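# Assemble gripper jaws and housing plate on base

## Task

Put both jaws onto the two pins of the gripper base so they sit flat, with their gear teeth engaged so the two jaws open by the same amount. Then set the housing plate over the jaw stubs by lowering it (not dropping it onto the stubs or the base) until it rests fully down and flat. Release everything and move the gripper away. The assembly must stay in place without the robot holding it, and nothing may end up off the table.

## Robot and tools

Robot: a single six-joint arm with a two-finger parallel gripper. One number drives both fingers, which move symmetrically. The fingers point along the gripper's +x axis and close along its y axis. The reported hand point (end_effector_position) lies between the finger pads, about 3 to 4 cm short of the tips. Joint ranges in rad: waist -3.054 to 3.054, shoulder 0.000 to 3.142, elbow 0.000 to 2.356, wrist pitch -1.571 to 1.571, wrist yaw -1.571 to 1.571, wrist roll -3.142 to 3.142.

Frames: the scene frame has its origin on the table surface under the arm base, +z up, +x forward, +y to the left when facing +x. Reported positions (metres), orientation (quaternion w,x,y,z) and velocities use this frame. Motion commands, however, are given in the gripper's own axes. The printed hand position may be slightly wrong, more so at long reach.

execute_actions(actions): a list of actions run one after another. Each action is a table of 1 to 15 rows; each row covers one 1/30 s step, and if fewer than 15 rows are given the last row repeats to fill 15 steps (0.5 s). A row is 7 numbers, each in [-1, 1]: dx, dy, dz, rx, ry, rz, opening. The first six are an offset, in the gripper frame, from the gripper pose measured when that action began (for the first action of a call, the last pose reported in a result). Every row is relative to that same start pose, not to the previous row. Scale: 1.0 equals 0.6 m for dx, dy, dz and 180 degrees for the rotation; rx, ry, rz form a single rotation vector. The opening is absolute, not an offset: +1 is fully open (0.088 m), about -0.80 is where empty fingers touch, and values down to -1 close no further. Going from fully open to closed takes at least about 0.5 s. An empty list just returns the current state and images.

Each control step clips the commanded pose to at most 70 mm and 16 degrees from the measured pose, so large offsets need several actions; after an action the arm only carries on to the last clipped pose. If orientation and position conflict, position wins. Friction can leave the hand short or slightly tilted, and tiny moves may not happen; check the reported pose after each move and correct tilt.

move(target, speed, blocking): drives the gripper along a straight path to one target. target is one 7-number row laid out as above: an offset in the gripper frame from the pose shown in the latest result, plus an absolute opening sent at the start. speed is the path's top speed in m/s, 0.002 to 0.5 (default 0.25); turning is capped at twice that in rad/s. Paths last 0.5 to 10 s; a longer one is cut off early. The path ignores obstacles, the hand may lag, stray or overshoot speed. Faster contact hits harder and a target set further past a contact presses harder, so approach parts slowly and aim just at them. blocking=false returns after 0.5 s while motion continues; then use wait or stop before sending anything else. The result adds a move: line with the ending (done, off_target, moving, held, fault) and any limits (paced = command clipped; held = some steps blocked, after which the arm may speed up sharply), plus distance to target.

wait(seconds): 0 to 10 s, holds the last command; returns early if a running move ends. stop(): brakes a running move (needs room; fingers keep moving). zoom_image(camera, region): enlarges [x0, y0, x1, y1] pixels (max 504 by 504) of the latest image from cam_head_left, cam_head_right, cam_high, cam_low or cam_wrist. show_instructions(): shows the reference pages for the assembly. read_manual(section): licence texts only. finished_scene(scene): ends the scene, irreversibly, after the robot has held its last command; call it only once everything rests on its own and the gripper has opened and backed away.

Results: a state line with pose and velocities; Joint positions and Joint velocities in the order waist, shoulder, elbow, wrist pitch, wrist yaw, wrist roll, then pad gap in m; Hand target, the pose the controller now heads for; step readings (HELD marks held-back steps); grip_measured on the command scale (may be off by about 1 mm, and up to 0.061 narrower when squeezing hard); grip_effort_n, motor effort in N (negative closes, capped near 83 N, keeps some residual at rest); joint torques and estimated external torques, which include friction and held weight; camera images and calibration changes. A pose unreachable line means the clearance check altered or blocked the command.

Gripping: to hold a part, command an opening about 0.07 below grip_measured; less grips more gently. Parts thinner than about 3 mm get reduced force.

Avoid: torque faults (contact reaching a joint load limit in N m: waist 16.6, shoulder 20.6, elbow 20.5, wrist pitch 5.42, wrist yaw 5.4, wrist roll 5.07) stop the arm for 10 s and drop the rest of the call. Long holding heats motors; a MOTOR HOT line appears from 50 °C and at 95 °C the arm is held and may lose power. Do not drop parts, slam them, push hard or knock anything off the table. Loose parts may occasionally get a small push, so recheck positions before placing.

Each tool is called after ">>>" by a JSON object that holds its "fn" and its "kwargs", one argument or row to a line.

Reference images:

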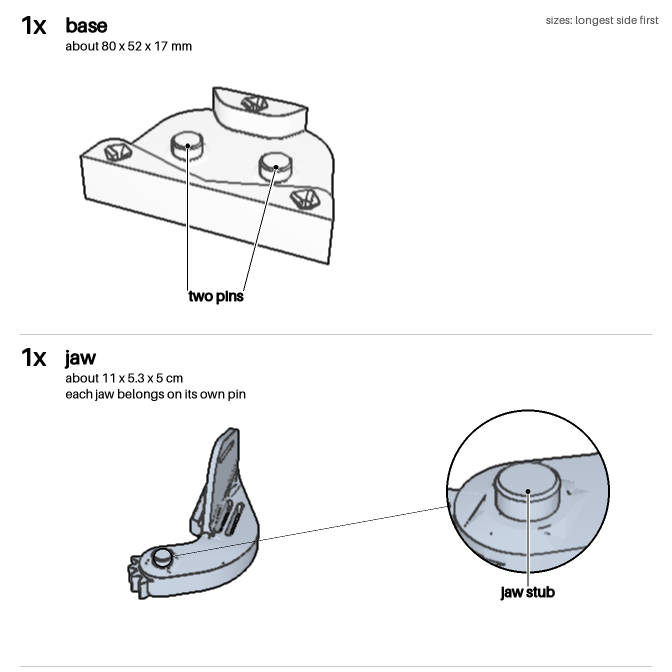

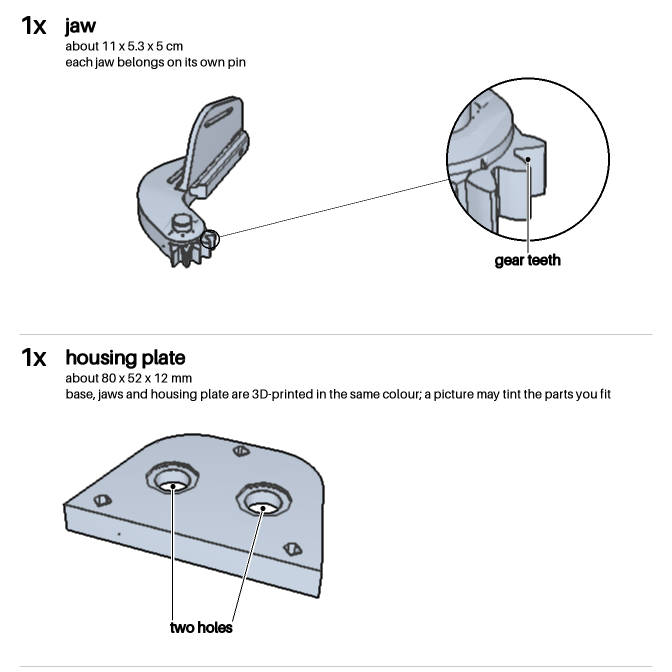

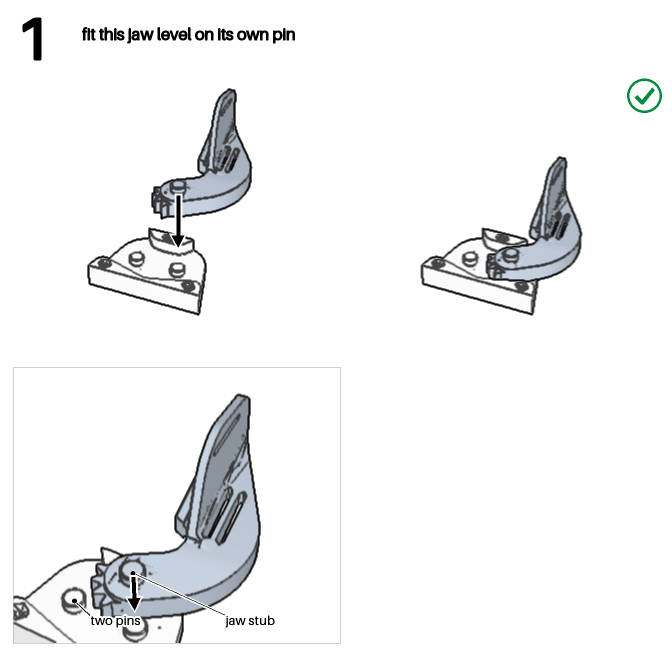

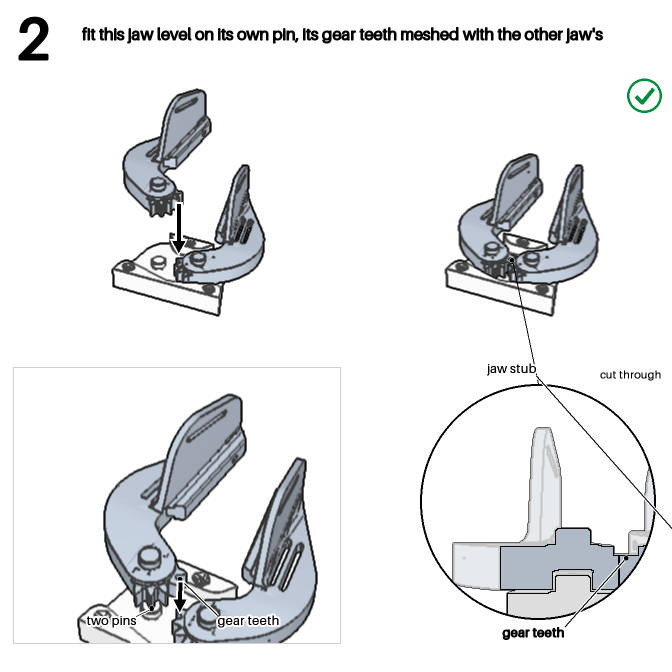

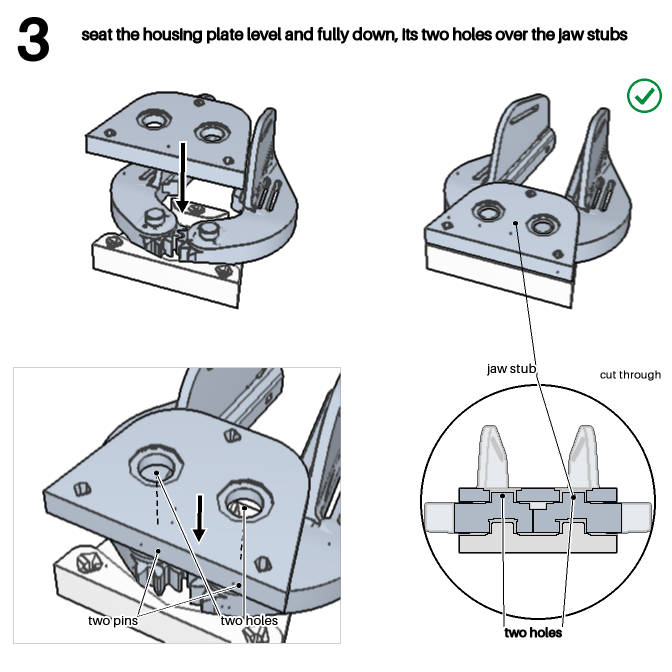

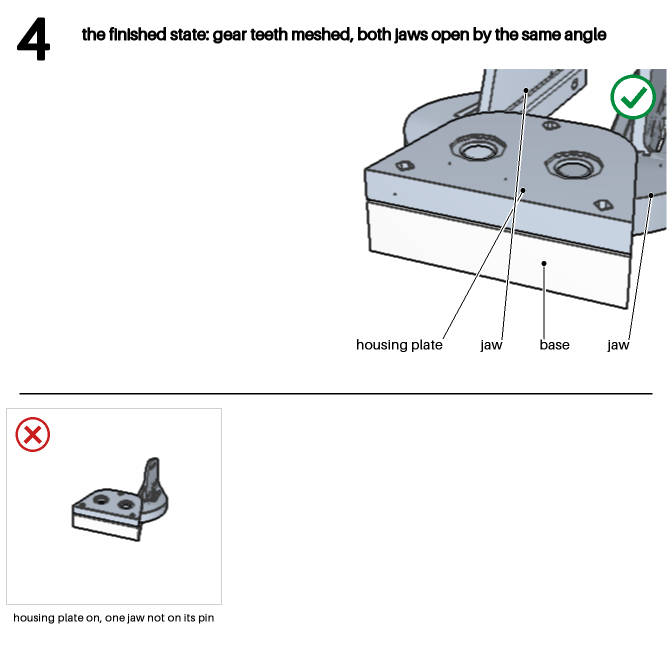

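## Session

I'll start by looking at the current state.

>>> {"fn": "execute_actions", "kwargs": {
  "actions": []
}}

Scene clock: 0.00 s.
end_effector_position=(+0.4464, -0.2675, +0.3247) grip_measured=+0.856 grip_effort_n=n/a end_effector_quat_wxyz=(+0.857, -0.280, +0.304, -0.307) end_effector_velocity=(+0.000, +0.002, -0.002) end_effector_angular_velocity=(-0.005, +0.021, +0.013)
Joint positions: [-0.848  2.052  1.524 -0.088 -0.073 -0.4    0.081]
Joint velocities: [ 0.002 -0.002 -0.002 -0.007 -0.007 -0.022 -0.   ]
Joint torques (N m, as the arm reports them, + toward a larger angle): no reading
External joint torques (N m, as the arm's controller estimates them; a push from outside toward a larger angle lowers the number): no reading
Heat: hottest wrist pitch 25 °C (+0.0 °C/min).
Hand target: +0.446, -0.268, +0.325; +0.857, -0.280, +0.304, -0.307

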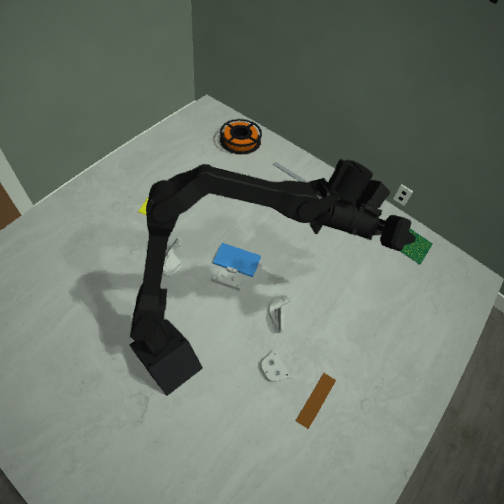

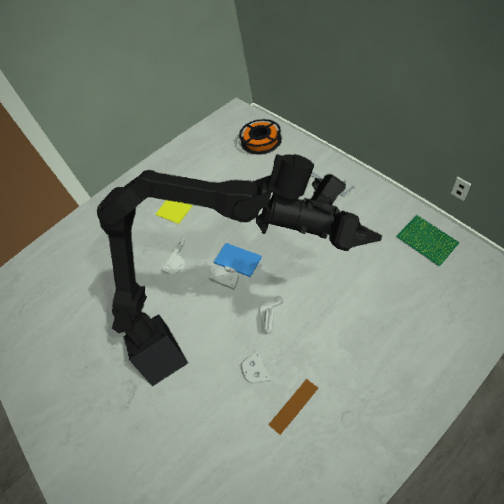

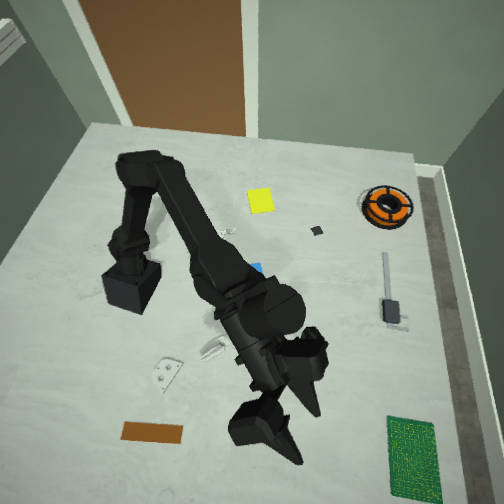

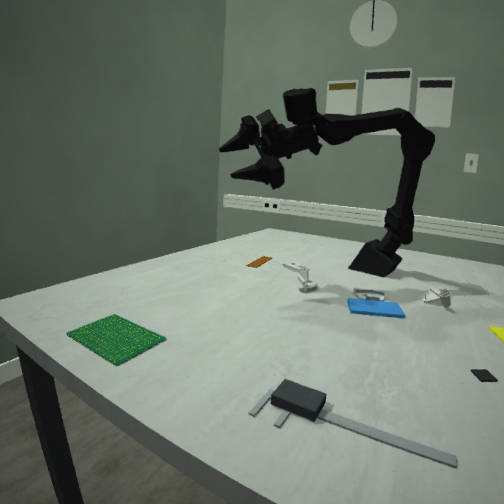

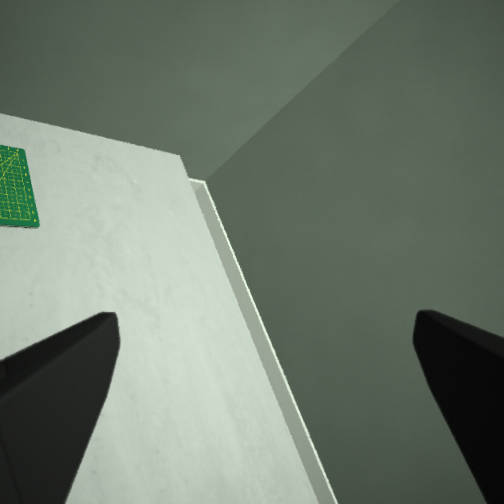

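>>> {"fn": "zoom_image", "kwargs": {
  "camera": "cam_head_right",
  "region": [150, 220, 330, 400]
}}

>>> {"fn": "zoom_image", "kwargs": {
  "camera": "cam_head_left",
  "region": [150, 220, 330, 400]
}}

>>> {"fn": "zoom_image", "kwargs": {
  "camera": "cam_low",
  "region": [270, 230, 470, 330]
}}

Region (150, 220, 330, 400) of cam_head_right's 504x504 image, scaled by 2.800, with more detail than that image has.

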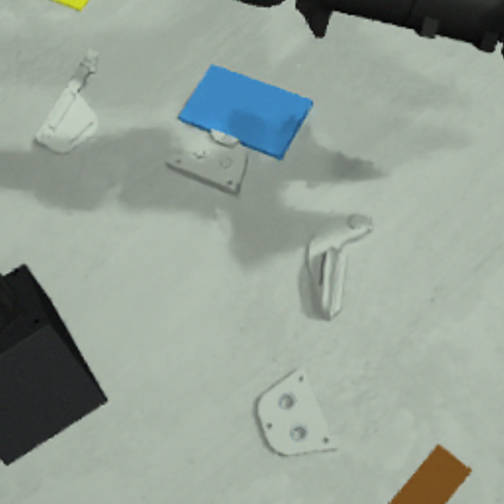

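Region (150, 220, 330, 400) of cam_head_left's 504x504 image, scaled by 2.800, with more detail than that image has.

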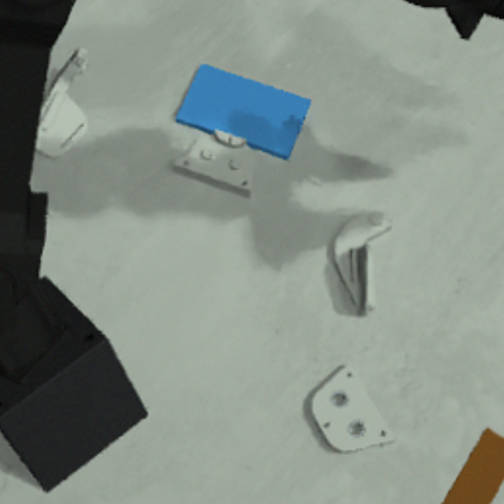

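Region (270, 230, 470, 330) of cam_low's 504x504 image, scaled by 2.520, with more detail than that image has.

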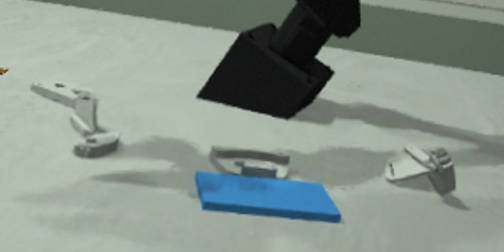

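>>> {"fn": "zoom_image", "kwargs": {
  "camera": "cam_head_right",
  "region": [240, 285, 300, 345]
}}

>>> {"fn": "zoom_image", "kwargs": {
  "camera": "cam_head_right",
  "region": [145, 228, 205, 288]
}}

>>> {"fn": "zoom_image", "kwargs": {
  "camera": "cam_head_left",
  "region": [250, 285, 310, 345]
}}

>>> {"fn": "zoom_image", "kwargs": {
  "camera": "cam_low",
  "region": [410, 270, 470, 320]
}}

>>> {"fn": "zoom_image", "kwargs": {
  "camera": "cam_low",
  "region": [275, 250, 335, 300]
}}

Region (240, 285, 300, 345) of cam_head_right's 504x504 image, scaled by 8.400, with more detail than that image has.

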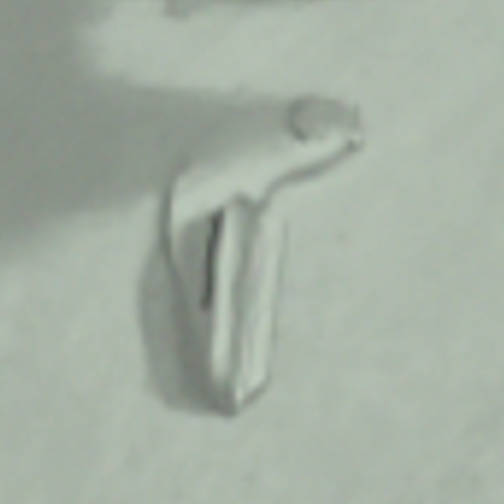

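Region (145, 228, 205, 288) of cam_head_right's 504x504 image, scaled by 8.400, with more detail than that image has.

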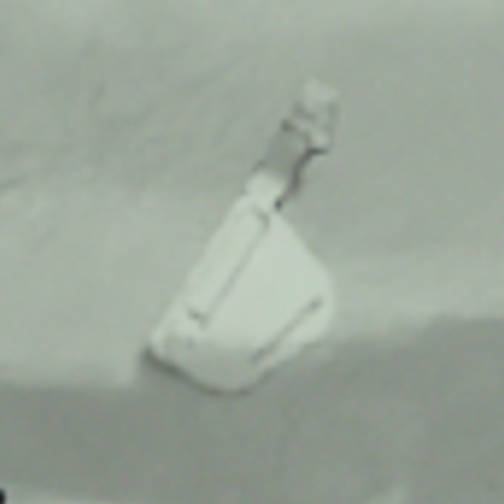

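Region (250, 285, 310, 345) of cam_head_left's 504x504 image, scaled by 8.400, with more detail than that image has.

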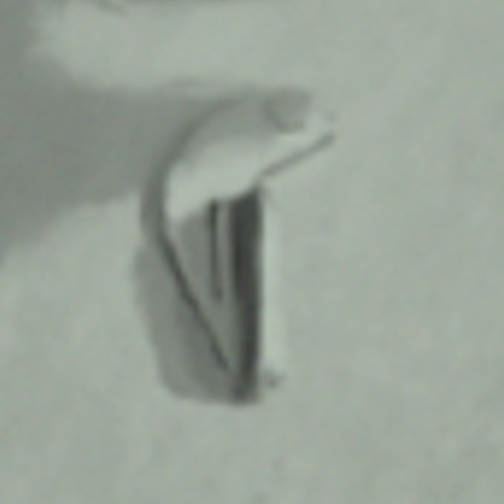

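Region (410, 270, 470, 320) of cam_low's 504x504 image, scaled by 8.400, with more detail than that image has.

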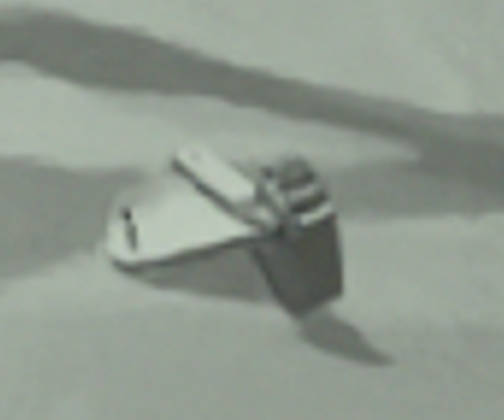

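Region (275, 250, 335, 300) of cam_low's 504x504 image, scaled by 8.400, with more detail than that image has.

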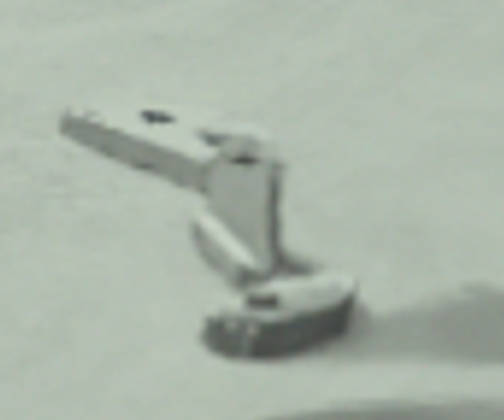

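>>> {"fn": "zoom_image", "kwargs": {
  "camera": "cam_head_right",
  "region": [200, 235, 270, 305]
}}

>>> {"fn": "zoom_image", "kwargs": {
  "camera": "cam_head_left",
  "region": [200, 235, 270, 305]
}}

>>> {"fn": "zoom_image", "kwargs": {
  "camera": "cam_high",
  "region": [140, 320, 240, 420]
}}

Region (200, 235, 270, 305) of cam_head_right's 504x504 image, scaled by 7.200, with more detail than that image has.

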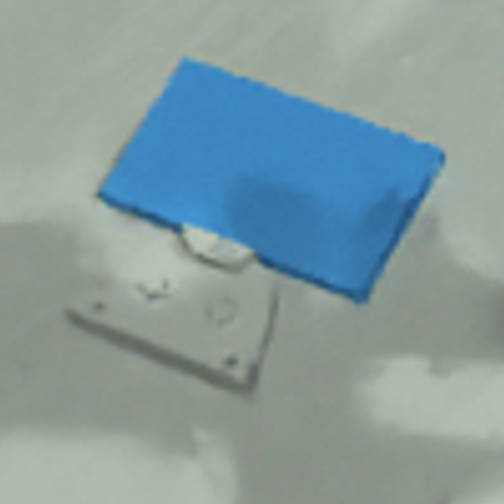

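Region (200, 235, 270, 305) of cam_head_left's 504x504 image, scaled by 7.200, with more detail than that image has.

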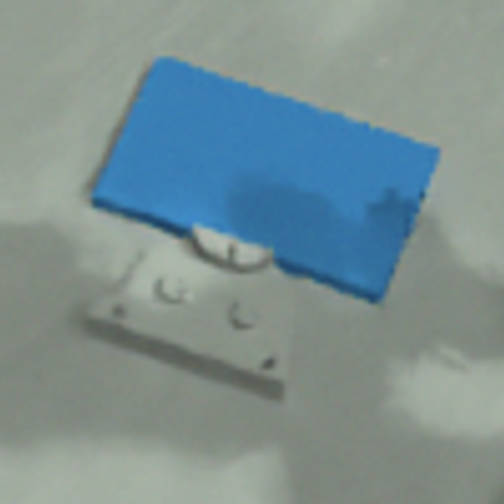

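Region (140, 320, 240, 420) of cam_high's 504x504 image, scaled by 5.040, with more detail than that image has.

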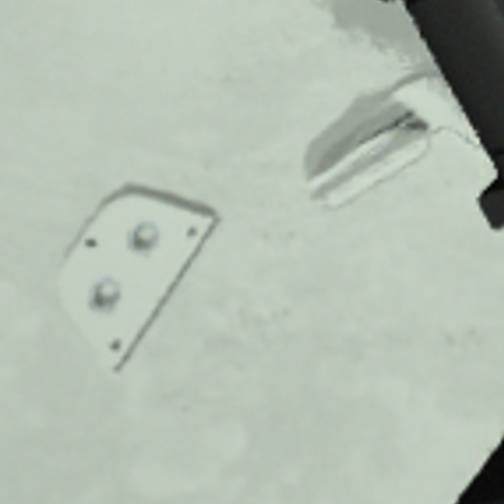

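>>> {"fn": "move", "kwargs": {
  "target": [-0.4292, 0.3481, -0.1909, -0.1099, 0.2133, 0.3249, 1.0],
  "speed": 0.35
}}

Scene clock: 38.80 s.
end_effector_position=(+0.2850, +0.0136, +0.1999) grip_measured=+1.000 grip_effort_n=13.3 end_effector_quat_wxyz=(+0.699, -0.121, +0.694, +0.122) end_effector_velocity=(-0.003, +0.001, -0.001) end_effector_angular_velocity=(+0.011, +0.006, -0.015)
Joint positions: [-0.553  1.665  1.333 -1.361 -0.456 -0.792  0.088]
Joint velocities: [-0.002 -0.002 -0.007 -0.007 -0.007  0.007  0.   ]
Joint torques (N m, as the arm reports them, + toward a larger angle): [-3.15 -6.81  4.45  0.1  -0.15 -0.12]
External joint torques (N m, as the arm's controller estimates them; a push from outside toward a larger angle lowers the number): [-0.12 -2.02 -0.61 -0.2  -0.11 -0.12]
Heat: hottest shoulder 33 °C (+12.4 °C/min).
Hand target: +0.282, +0.016, +0.200; +0.699, -0.122, +0.693, +0.125
Off the commanded pose: 0.005 m, 1 deg.
move: done
camera_calibration (this result's frames):
cam_wrist: T_world_to_cam=[[0.36748, -0.929955, 0.0119362, -0.0867062], [-0.880283, -0.343653, 0.327115, 0.217201], [-0.3001, -0.130715, -0.944909, 0.358762], [0, 0, 0, 1]] pos_world=[0.330725, 0.0409044, 0.268983]

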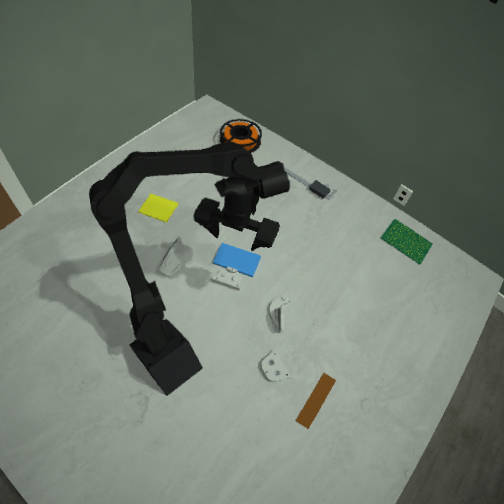

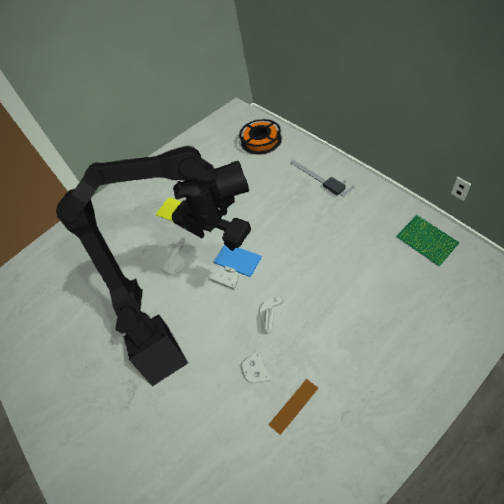

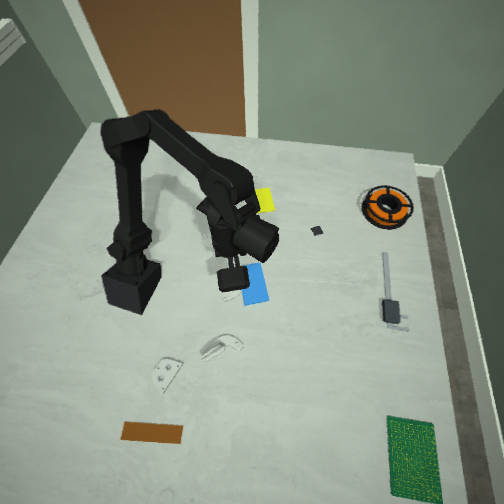

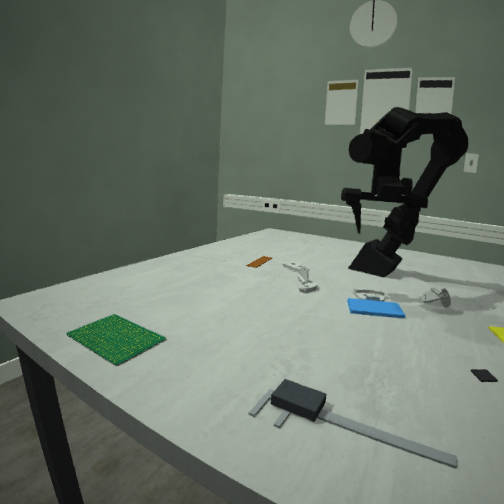

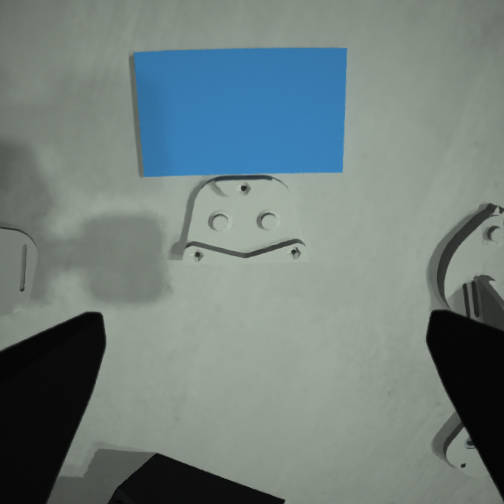

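>>> {"fn": "zoom_image", "kwargs": {
  "camera": "cam_wrist",
  "region": [160, 160, 330, 280]
}}

Region (160, 160, 330, 280) of cam_wrist's 504x504 image, scaled by 2.965, with more detail than that image has; it fills the top 356 rows of this view, and the rest is white.

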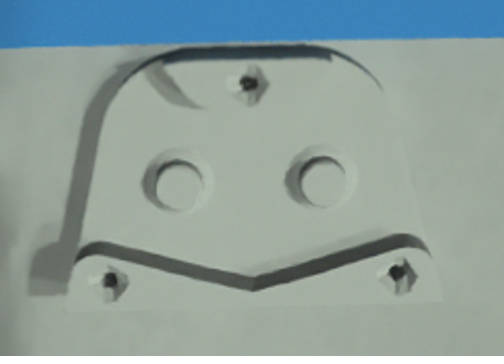

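>>> {"fn": "move", "kwargs": {
  "target": [0.0988, -0.2714, -0.1356, -0.1178, 0.0023, 0.0004, 1.0],
  "speed": 0.3
}}

Scene clock: 57.50 s.
end_effector_position=(+0.2614, -0.1642, +0.1426) grip_measured=+1.000 grip_effort_n=13.7 end_effector_quat_wxyz=(+0.664, -0.248, +0.661, +0.245) end_effector_velocity=(-0.003, +0.003, -0.005) end_effector_angular_velocity=(+0.024, +0.012, +0.014)
Joint positions: [-0.926  2.088  1.335 -1.103 -0.375 -1.558  0.088]
Joint velocities: [ 0.002  0.012 -0.007 -0.007 -0.007 -0.022  0.   ]
Joint torques (N m, as the arm reports them, + toward a larger angle): [-3.64 -5.81  6.57  0.29 -0.02 -0.12]
External joint torques (N m, as the arm's controller estimates them; a push from outside toward a larger angle lowers the number): [-0.4   0.87  1.5   0.06  0.05 -0.11]
Heat: hottest shoulder 32 °C (+7.3 °C/min).
Hand target: +0.263, -0.167, +0.141; +0.663, -0.248, +0.662, +0.247
Off the commanded pose: 0.005 m, 0 deg.
move: done
camera_calibration (this result's frames):
cam_wrist: T_world_to_cam=[[0.676632, -0.736144, 0.0161683, -0.292304], [-0.698122, -0.634395, 0.331917, 0.0579276], [-0.234081, -0.235873, -0.94317, 0.239513], [0, 0, 0, 1]] pos_world=[0.294288, -0.121934, 0.2114]

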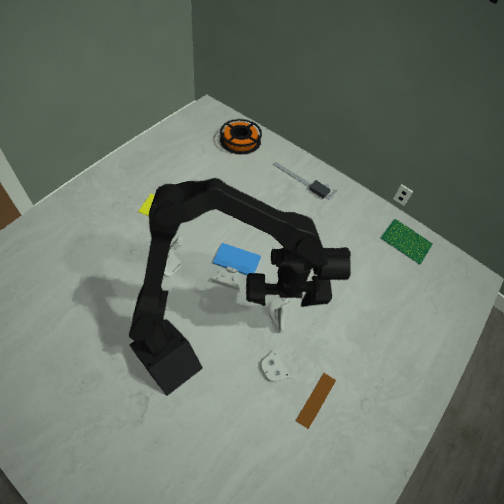

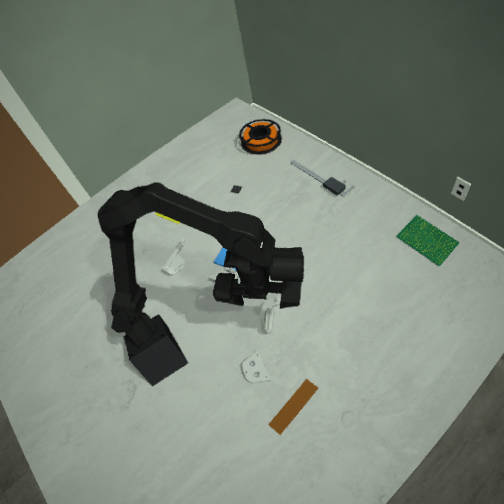

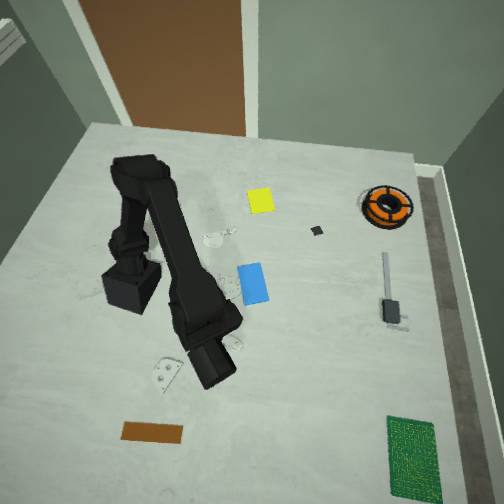

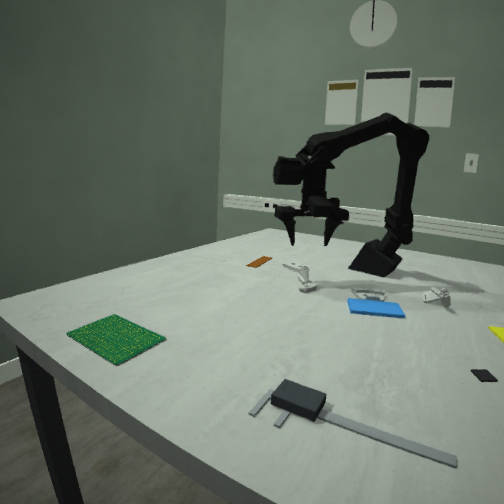

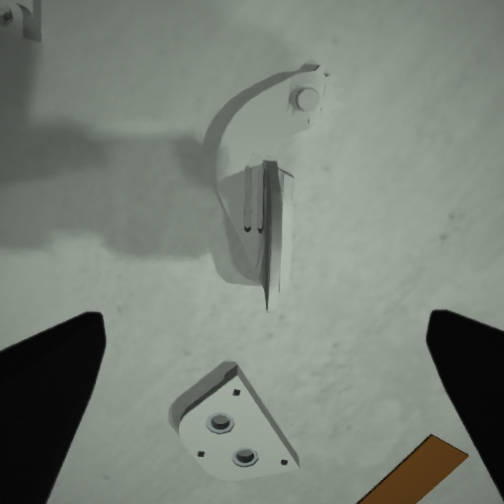

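>>> {"fn": "zoom_image", "kwargs": {
  "camera": "cam_wrist",
  "region": [180, 50, 360, 330]
}}

>>> {"fn": "zoom_image", "kwargs": {
  "camera": "cam_wrist",
  "region": [250, 50, 360, 160]
}}

Region (180, 50, 360, 330) of cam_wrist's 504x504 image, scaled by 1.800, with more detail than that image has; it fills the left 324 columns of this view, and the rest is white.

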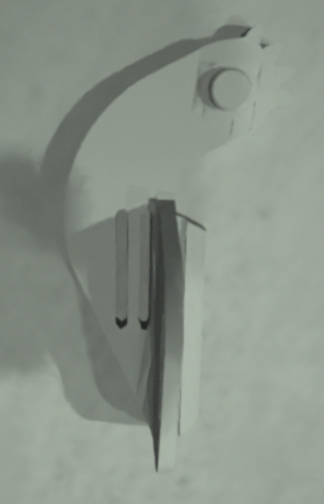

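Region (250, 50, 360, 160) of cam_wrist's 504x504 image, scaled by 4.582, with more detail than that image has.

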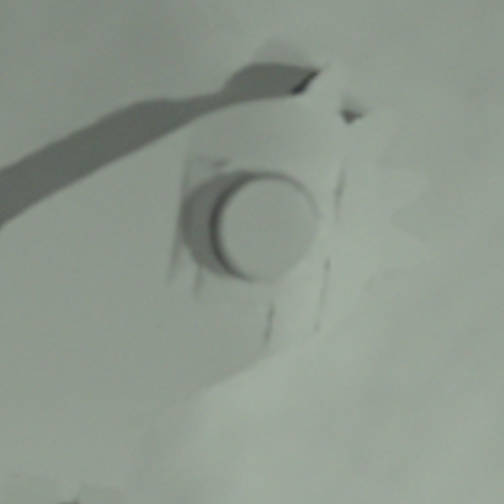

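>>> {"fn": "move", "kwargs": {
  "target": [0.079, -0.010, 0.0, 0.0, 0.0008, 0.0017, -0.19],
  "speed": 0.15
}}

Scene clock: 73.33 s.
end_effector_position=(+0.2679, -0.1700, +0.1012) grip_measured=-0.187 grip_effort_n=-16.5 end_effector_quat_wxyz=(+0.664, -0.255, +0.660, +0.244) end_effector_velocity=(-0.003, +0.002, +0.001) end_effector_angular_velocity=(+0.019, +0.006, -0.007)
Joint positions: [-0.878  2.147  1.255 -0.931 -0.384 -1.512  0.03 ]
Joint velocities: [-0.007  0.002  0.002 -0.022 -0.007 -0.007 -0.   ]
Joint torques (N m, as the arm reports them, + toward a larger angle): [-3.62 -6.16  4.35  0.35 -0.16  0.09]
External joint torques (N m, as the arm's controller estimates them; a push from outside toward a larger angle lowers the number): [-0.18  0.79 -0.53  0.07 -0.11  0.09]
Heat: hottest shoulder 31 °C (+2.0 °C/min).
Hand target: +0.265, -0.169, +0.095; +0.663, -0.246, +0.663, +0.247
Off the commanded pose: 0.007 m, 1 deg.
move: done
camera_calibration (this result's frames):
cam_wrist: T_world_to_cam=[[0.68269, -0.730168, 0.0280845, -0.302108], [-0.694403, -0.636327, 0.335993, 0.070898], [-0.227461, -0.248881, -0.941446, 0.196482], [0, 0, 0, 1]] pos_world=[0.30017, -0.126575, 0.16964]

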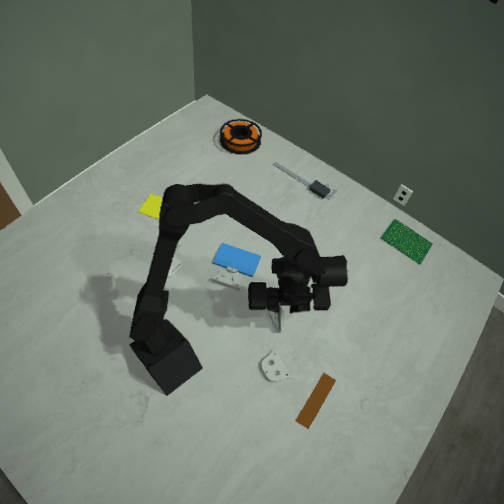

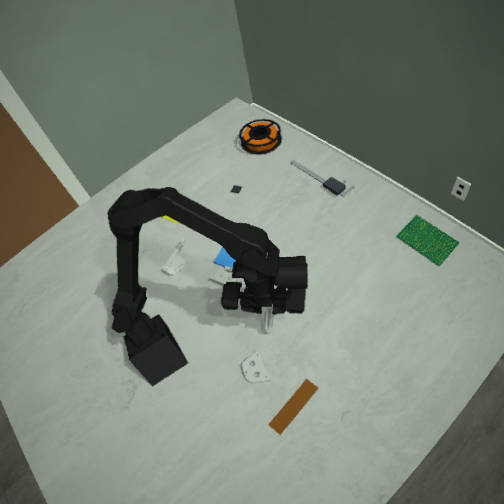

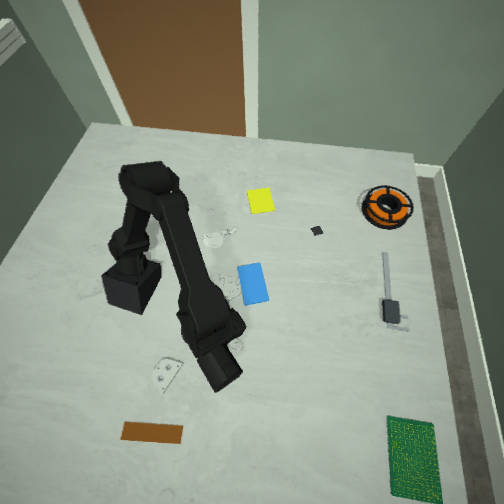

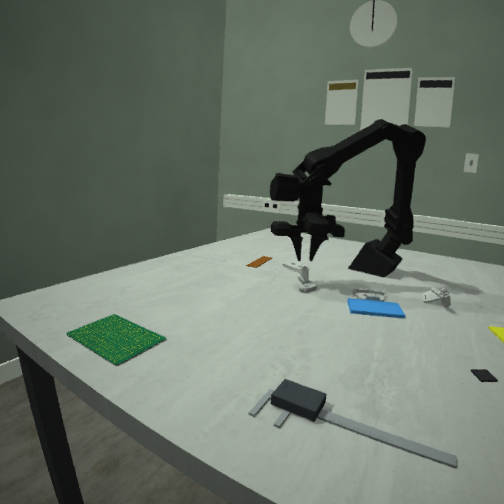

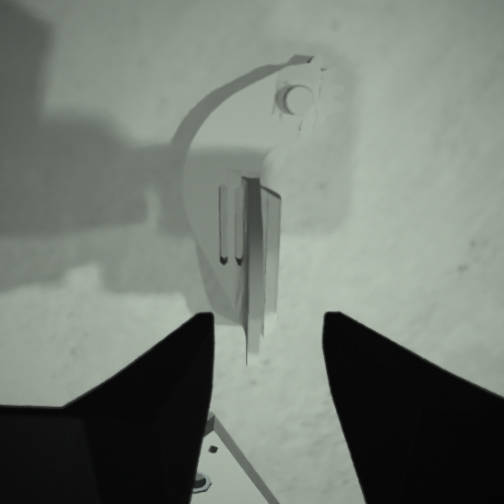

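>>> {"fn": "move", "kwargs": {
  "target": [0.0735, 0.0095, -0.0027, 0.003, 0.0, 0.0106, -0.19],
  "speed": 0.12
}}

Scene clock: 78.07 s.
end_effector_position=(+0.2666, -0.1688, +0.0628) grip_measured=-0.187 grip_effort_n=-16.5 end_effector_quat_wxyz=(+0.661, -0.250, +0.662, +0.248) end_effector_velocity=(-0.001, +0.002, +0.001) end_effector_angular_velocity=(+0.010, -0.001, +0.002)
Joint positions: [-0.835  2.209  1.183 -0.799 -0.394 -1.473  0.03 ]
Joint velocities: [-0.002 -0.002 -0.002 -0.007 -0.007 -0.007 -0.   ]
Joint torques (N m, as the arm reports them, + toward a larger angle): [-3.68 -6.23  4.14  0.32 -0.16  0.08]
External joint torques (N m, as the arm's controller estimates them; a push from outside toward a larger angle lowers the number): [-0.22  0.88 -0.36  0.07 -0.1   0.08]
Heat: hottest shoulder 31 °C (+1.0 °C/min).
Hand target: +0.263, -0.167, +0.057; +0.660, -0.241, +0.665, +0.251
Off the commanded pose: 0.007 m, 1 deg.
move: done
camera_calibration (this result's frames):
cam_wrist: T_world_to_cam=[[0.682456, -0.730818, 0.0125623, -0.298314], [-0.691077, -0.639557, 0.336719, 0.082135], [-0.238046, -0.238477, -0.941521, 0.164907], [0, 0, 0, 1]] pos_world=[0.299604, -0.126157, 0.131355]

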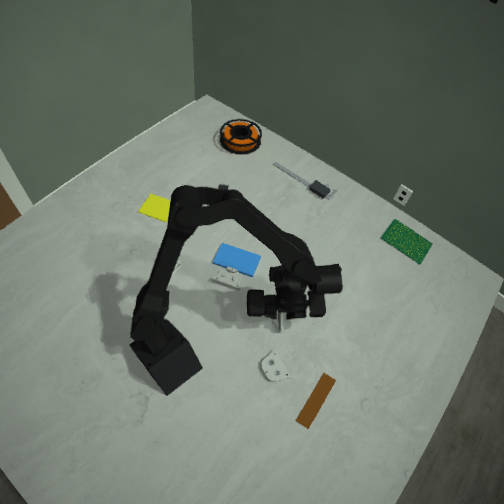

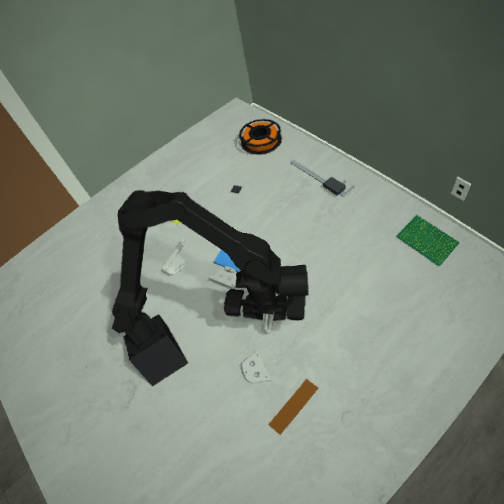

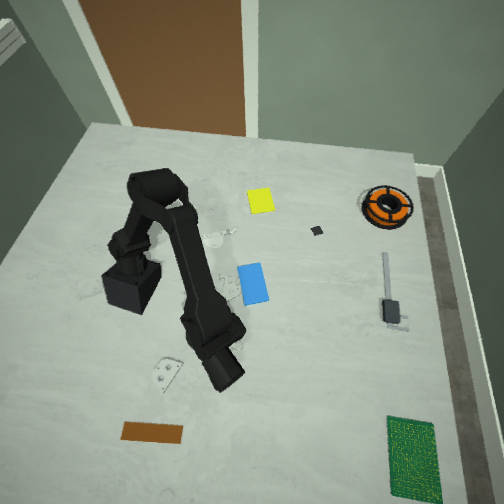

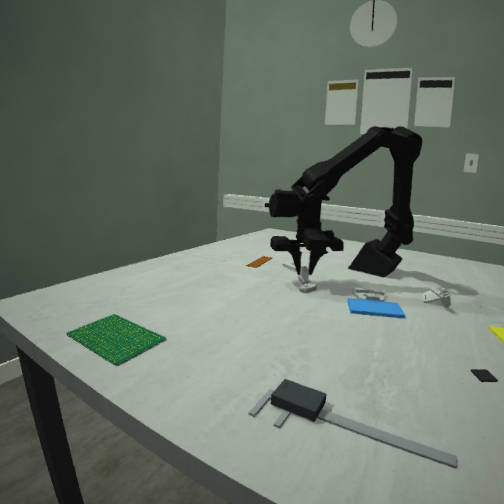

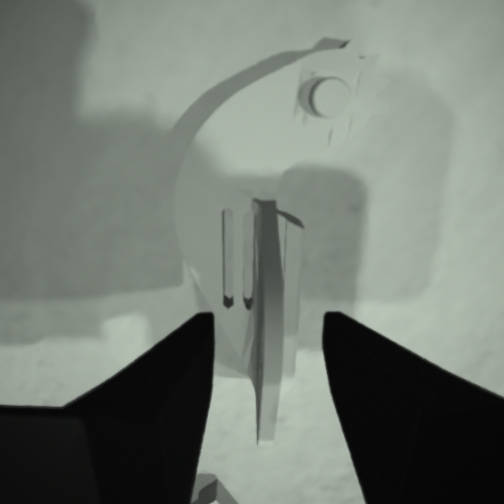

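>>> {"fn": "zoom_image", "kwargs": {
  "camera": "cam_low",
  "region": [270, 230, 350, 300]
}}

Region (270, 230, 350, 300) of cam_low's 504x504 image, scaled by 6.300, with more detail than that image has; it fills the top 441 rows of this view, and the rest is white.

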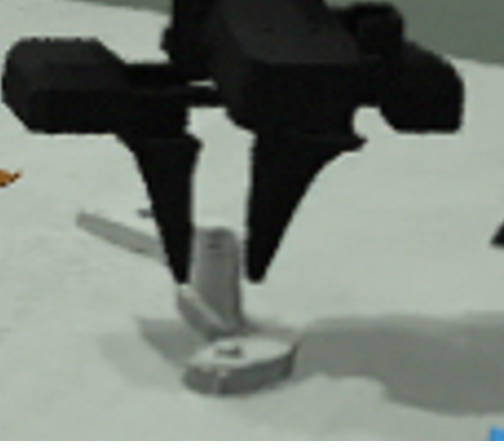

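>>> {"fn": "execute_actions", "kwargs": {
  "actions": [
    [[0,0,0,0,0,0,-0.3],[0,0,0,0,0,0,-0.4],[0,0,0,0,0,0,-0.48],[0,0,0,0,0,0,-0.55],[0,0,0,0,0,0,-0.6],[0,0,0,0,0,0,-0.63],[0,0,0,0,0,0,-0.66],[0,0,0,0,0,0,-0.68],[0,0,0,0,0,0,-0.70],[0,0,0,0,0,0,-0.72],[0,0,0,0,0,0,-0.74],[0,0,0,0,0,0,-0.76],[0,0,0,0,0,0,-0.78],[0,0,0,0,0,0,-0.80],[0,0,0,0,0,0,-0.82]]
  ]
}}

Scene clock: 83.23 s.
end_effector_position=(+0.2666, -0.1690, +0.0628) grip_measured=-0.754 grip_effort_n=-83.5 end_effector_quat_wxyz=(+0.661, -0.250, +0.662, +0.248) end_effector_velocity=(-0.001, +0.002, +0.001) end_effector_angular_velocity=(+0.010, -0.001, +0.002)
Joint positions: [-0.836  2.209  1.183 -0.798 -0.394 -1.473  0.002]
Joint velocities: [-0.002 -0.002 -0.002 -0.007 -0.007 -0.007 -0.01 ]
Joint torques (N m, as the arm reports them, + toward a larger angle): [-3.9  -7.81  4.96  0.14 -0.06 -0.03]
External joint torques (N m, as the arm's controller estimates them; a push from outside toward a larger angle lowers the number): [-0.47 -0.72  0.46 -0.11  0.   -0.03]
Heat: hottest shoulder 31 °C (+0.0 °C/min).
Hand target: +0.267, -0.169, +0.063; +0.661, -0.250, +0.662, +0.248
Off the commanded pose: 0.000 m, 0 deg.
Step readings (end_effector_position):
0: (+0.2667, -0.1689, +0.0628)
1: (+0.2667, -0.1689, +0.0628)
2: (+0.2667, -0.1689, +0.0628)
4: (+0.2667, -0.1689, +0.0628)
8: (+0.2667, -0.1689, +0.0628)
15: end_effector_position above
camera_calibration (this result's frames):
cam_wrist: T_world_to_cam=[[0.682414, -0.730843, 0.0134005, -0.298546], [-0.691336, -0.639353, 0.336572, 0.0821442], [-0.237414, -0.238946, -0.941562, 0.164676], [0, 0, 0, 1]] pos_world=[0.299618, -0.126323, 0.131406]

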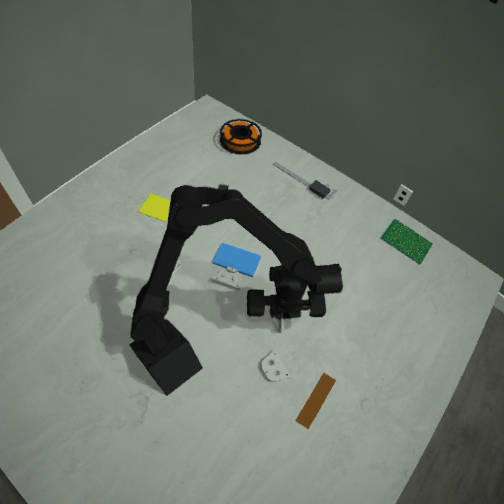

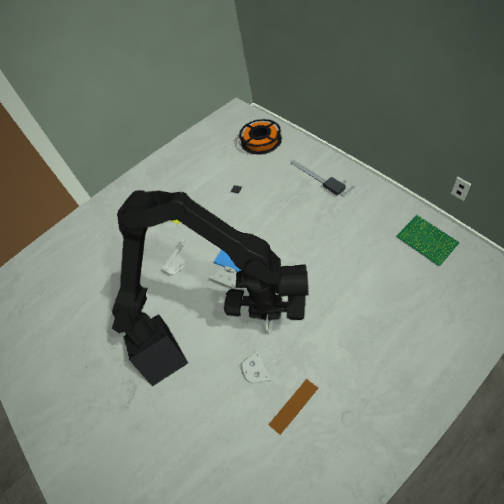

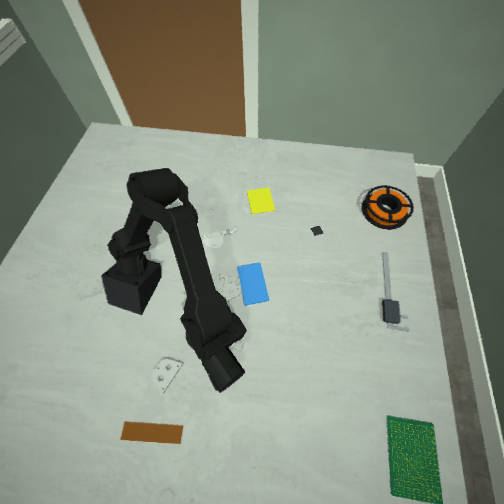

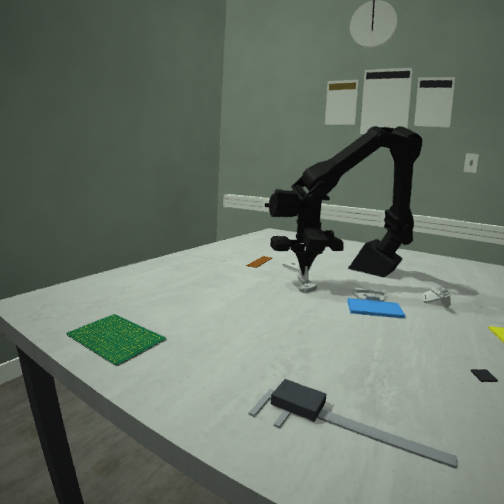

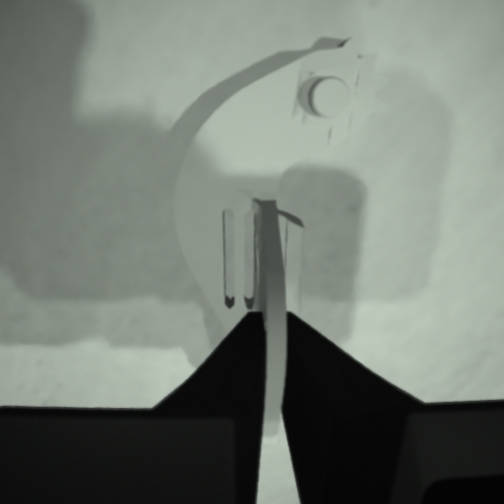

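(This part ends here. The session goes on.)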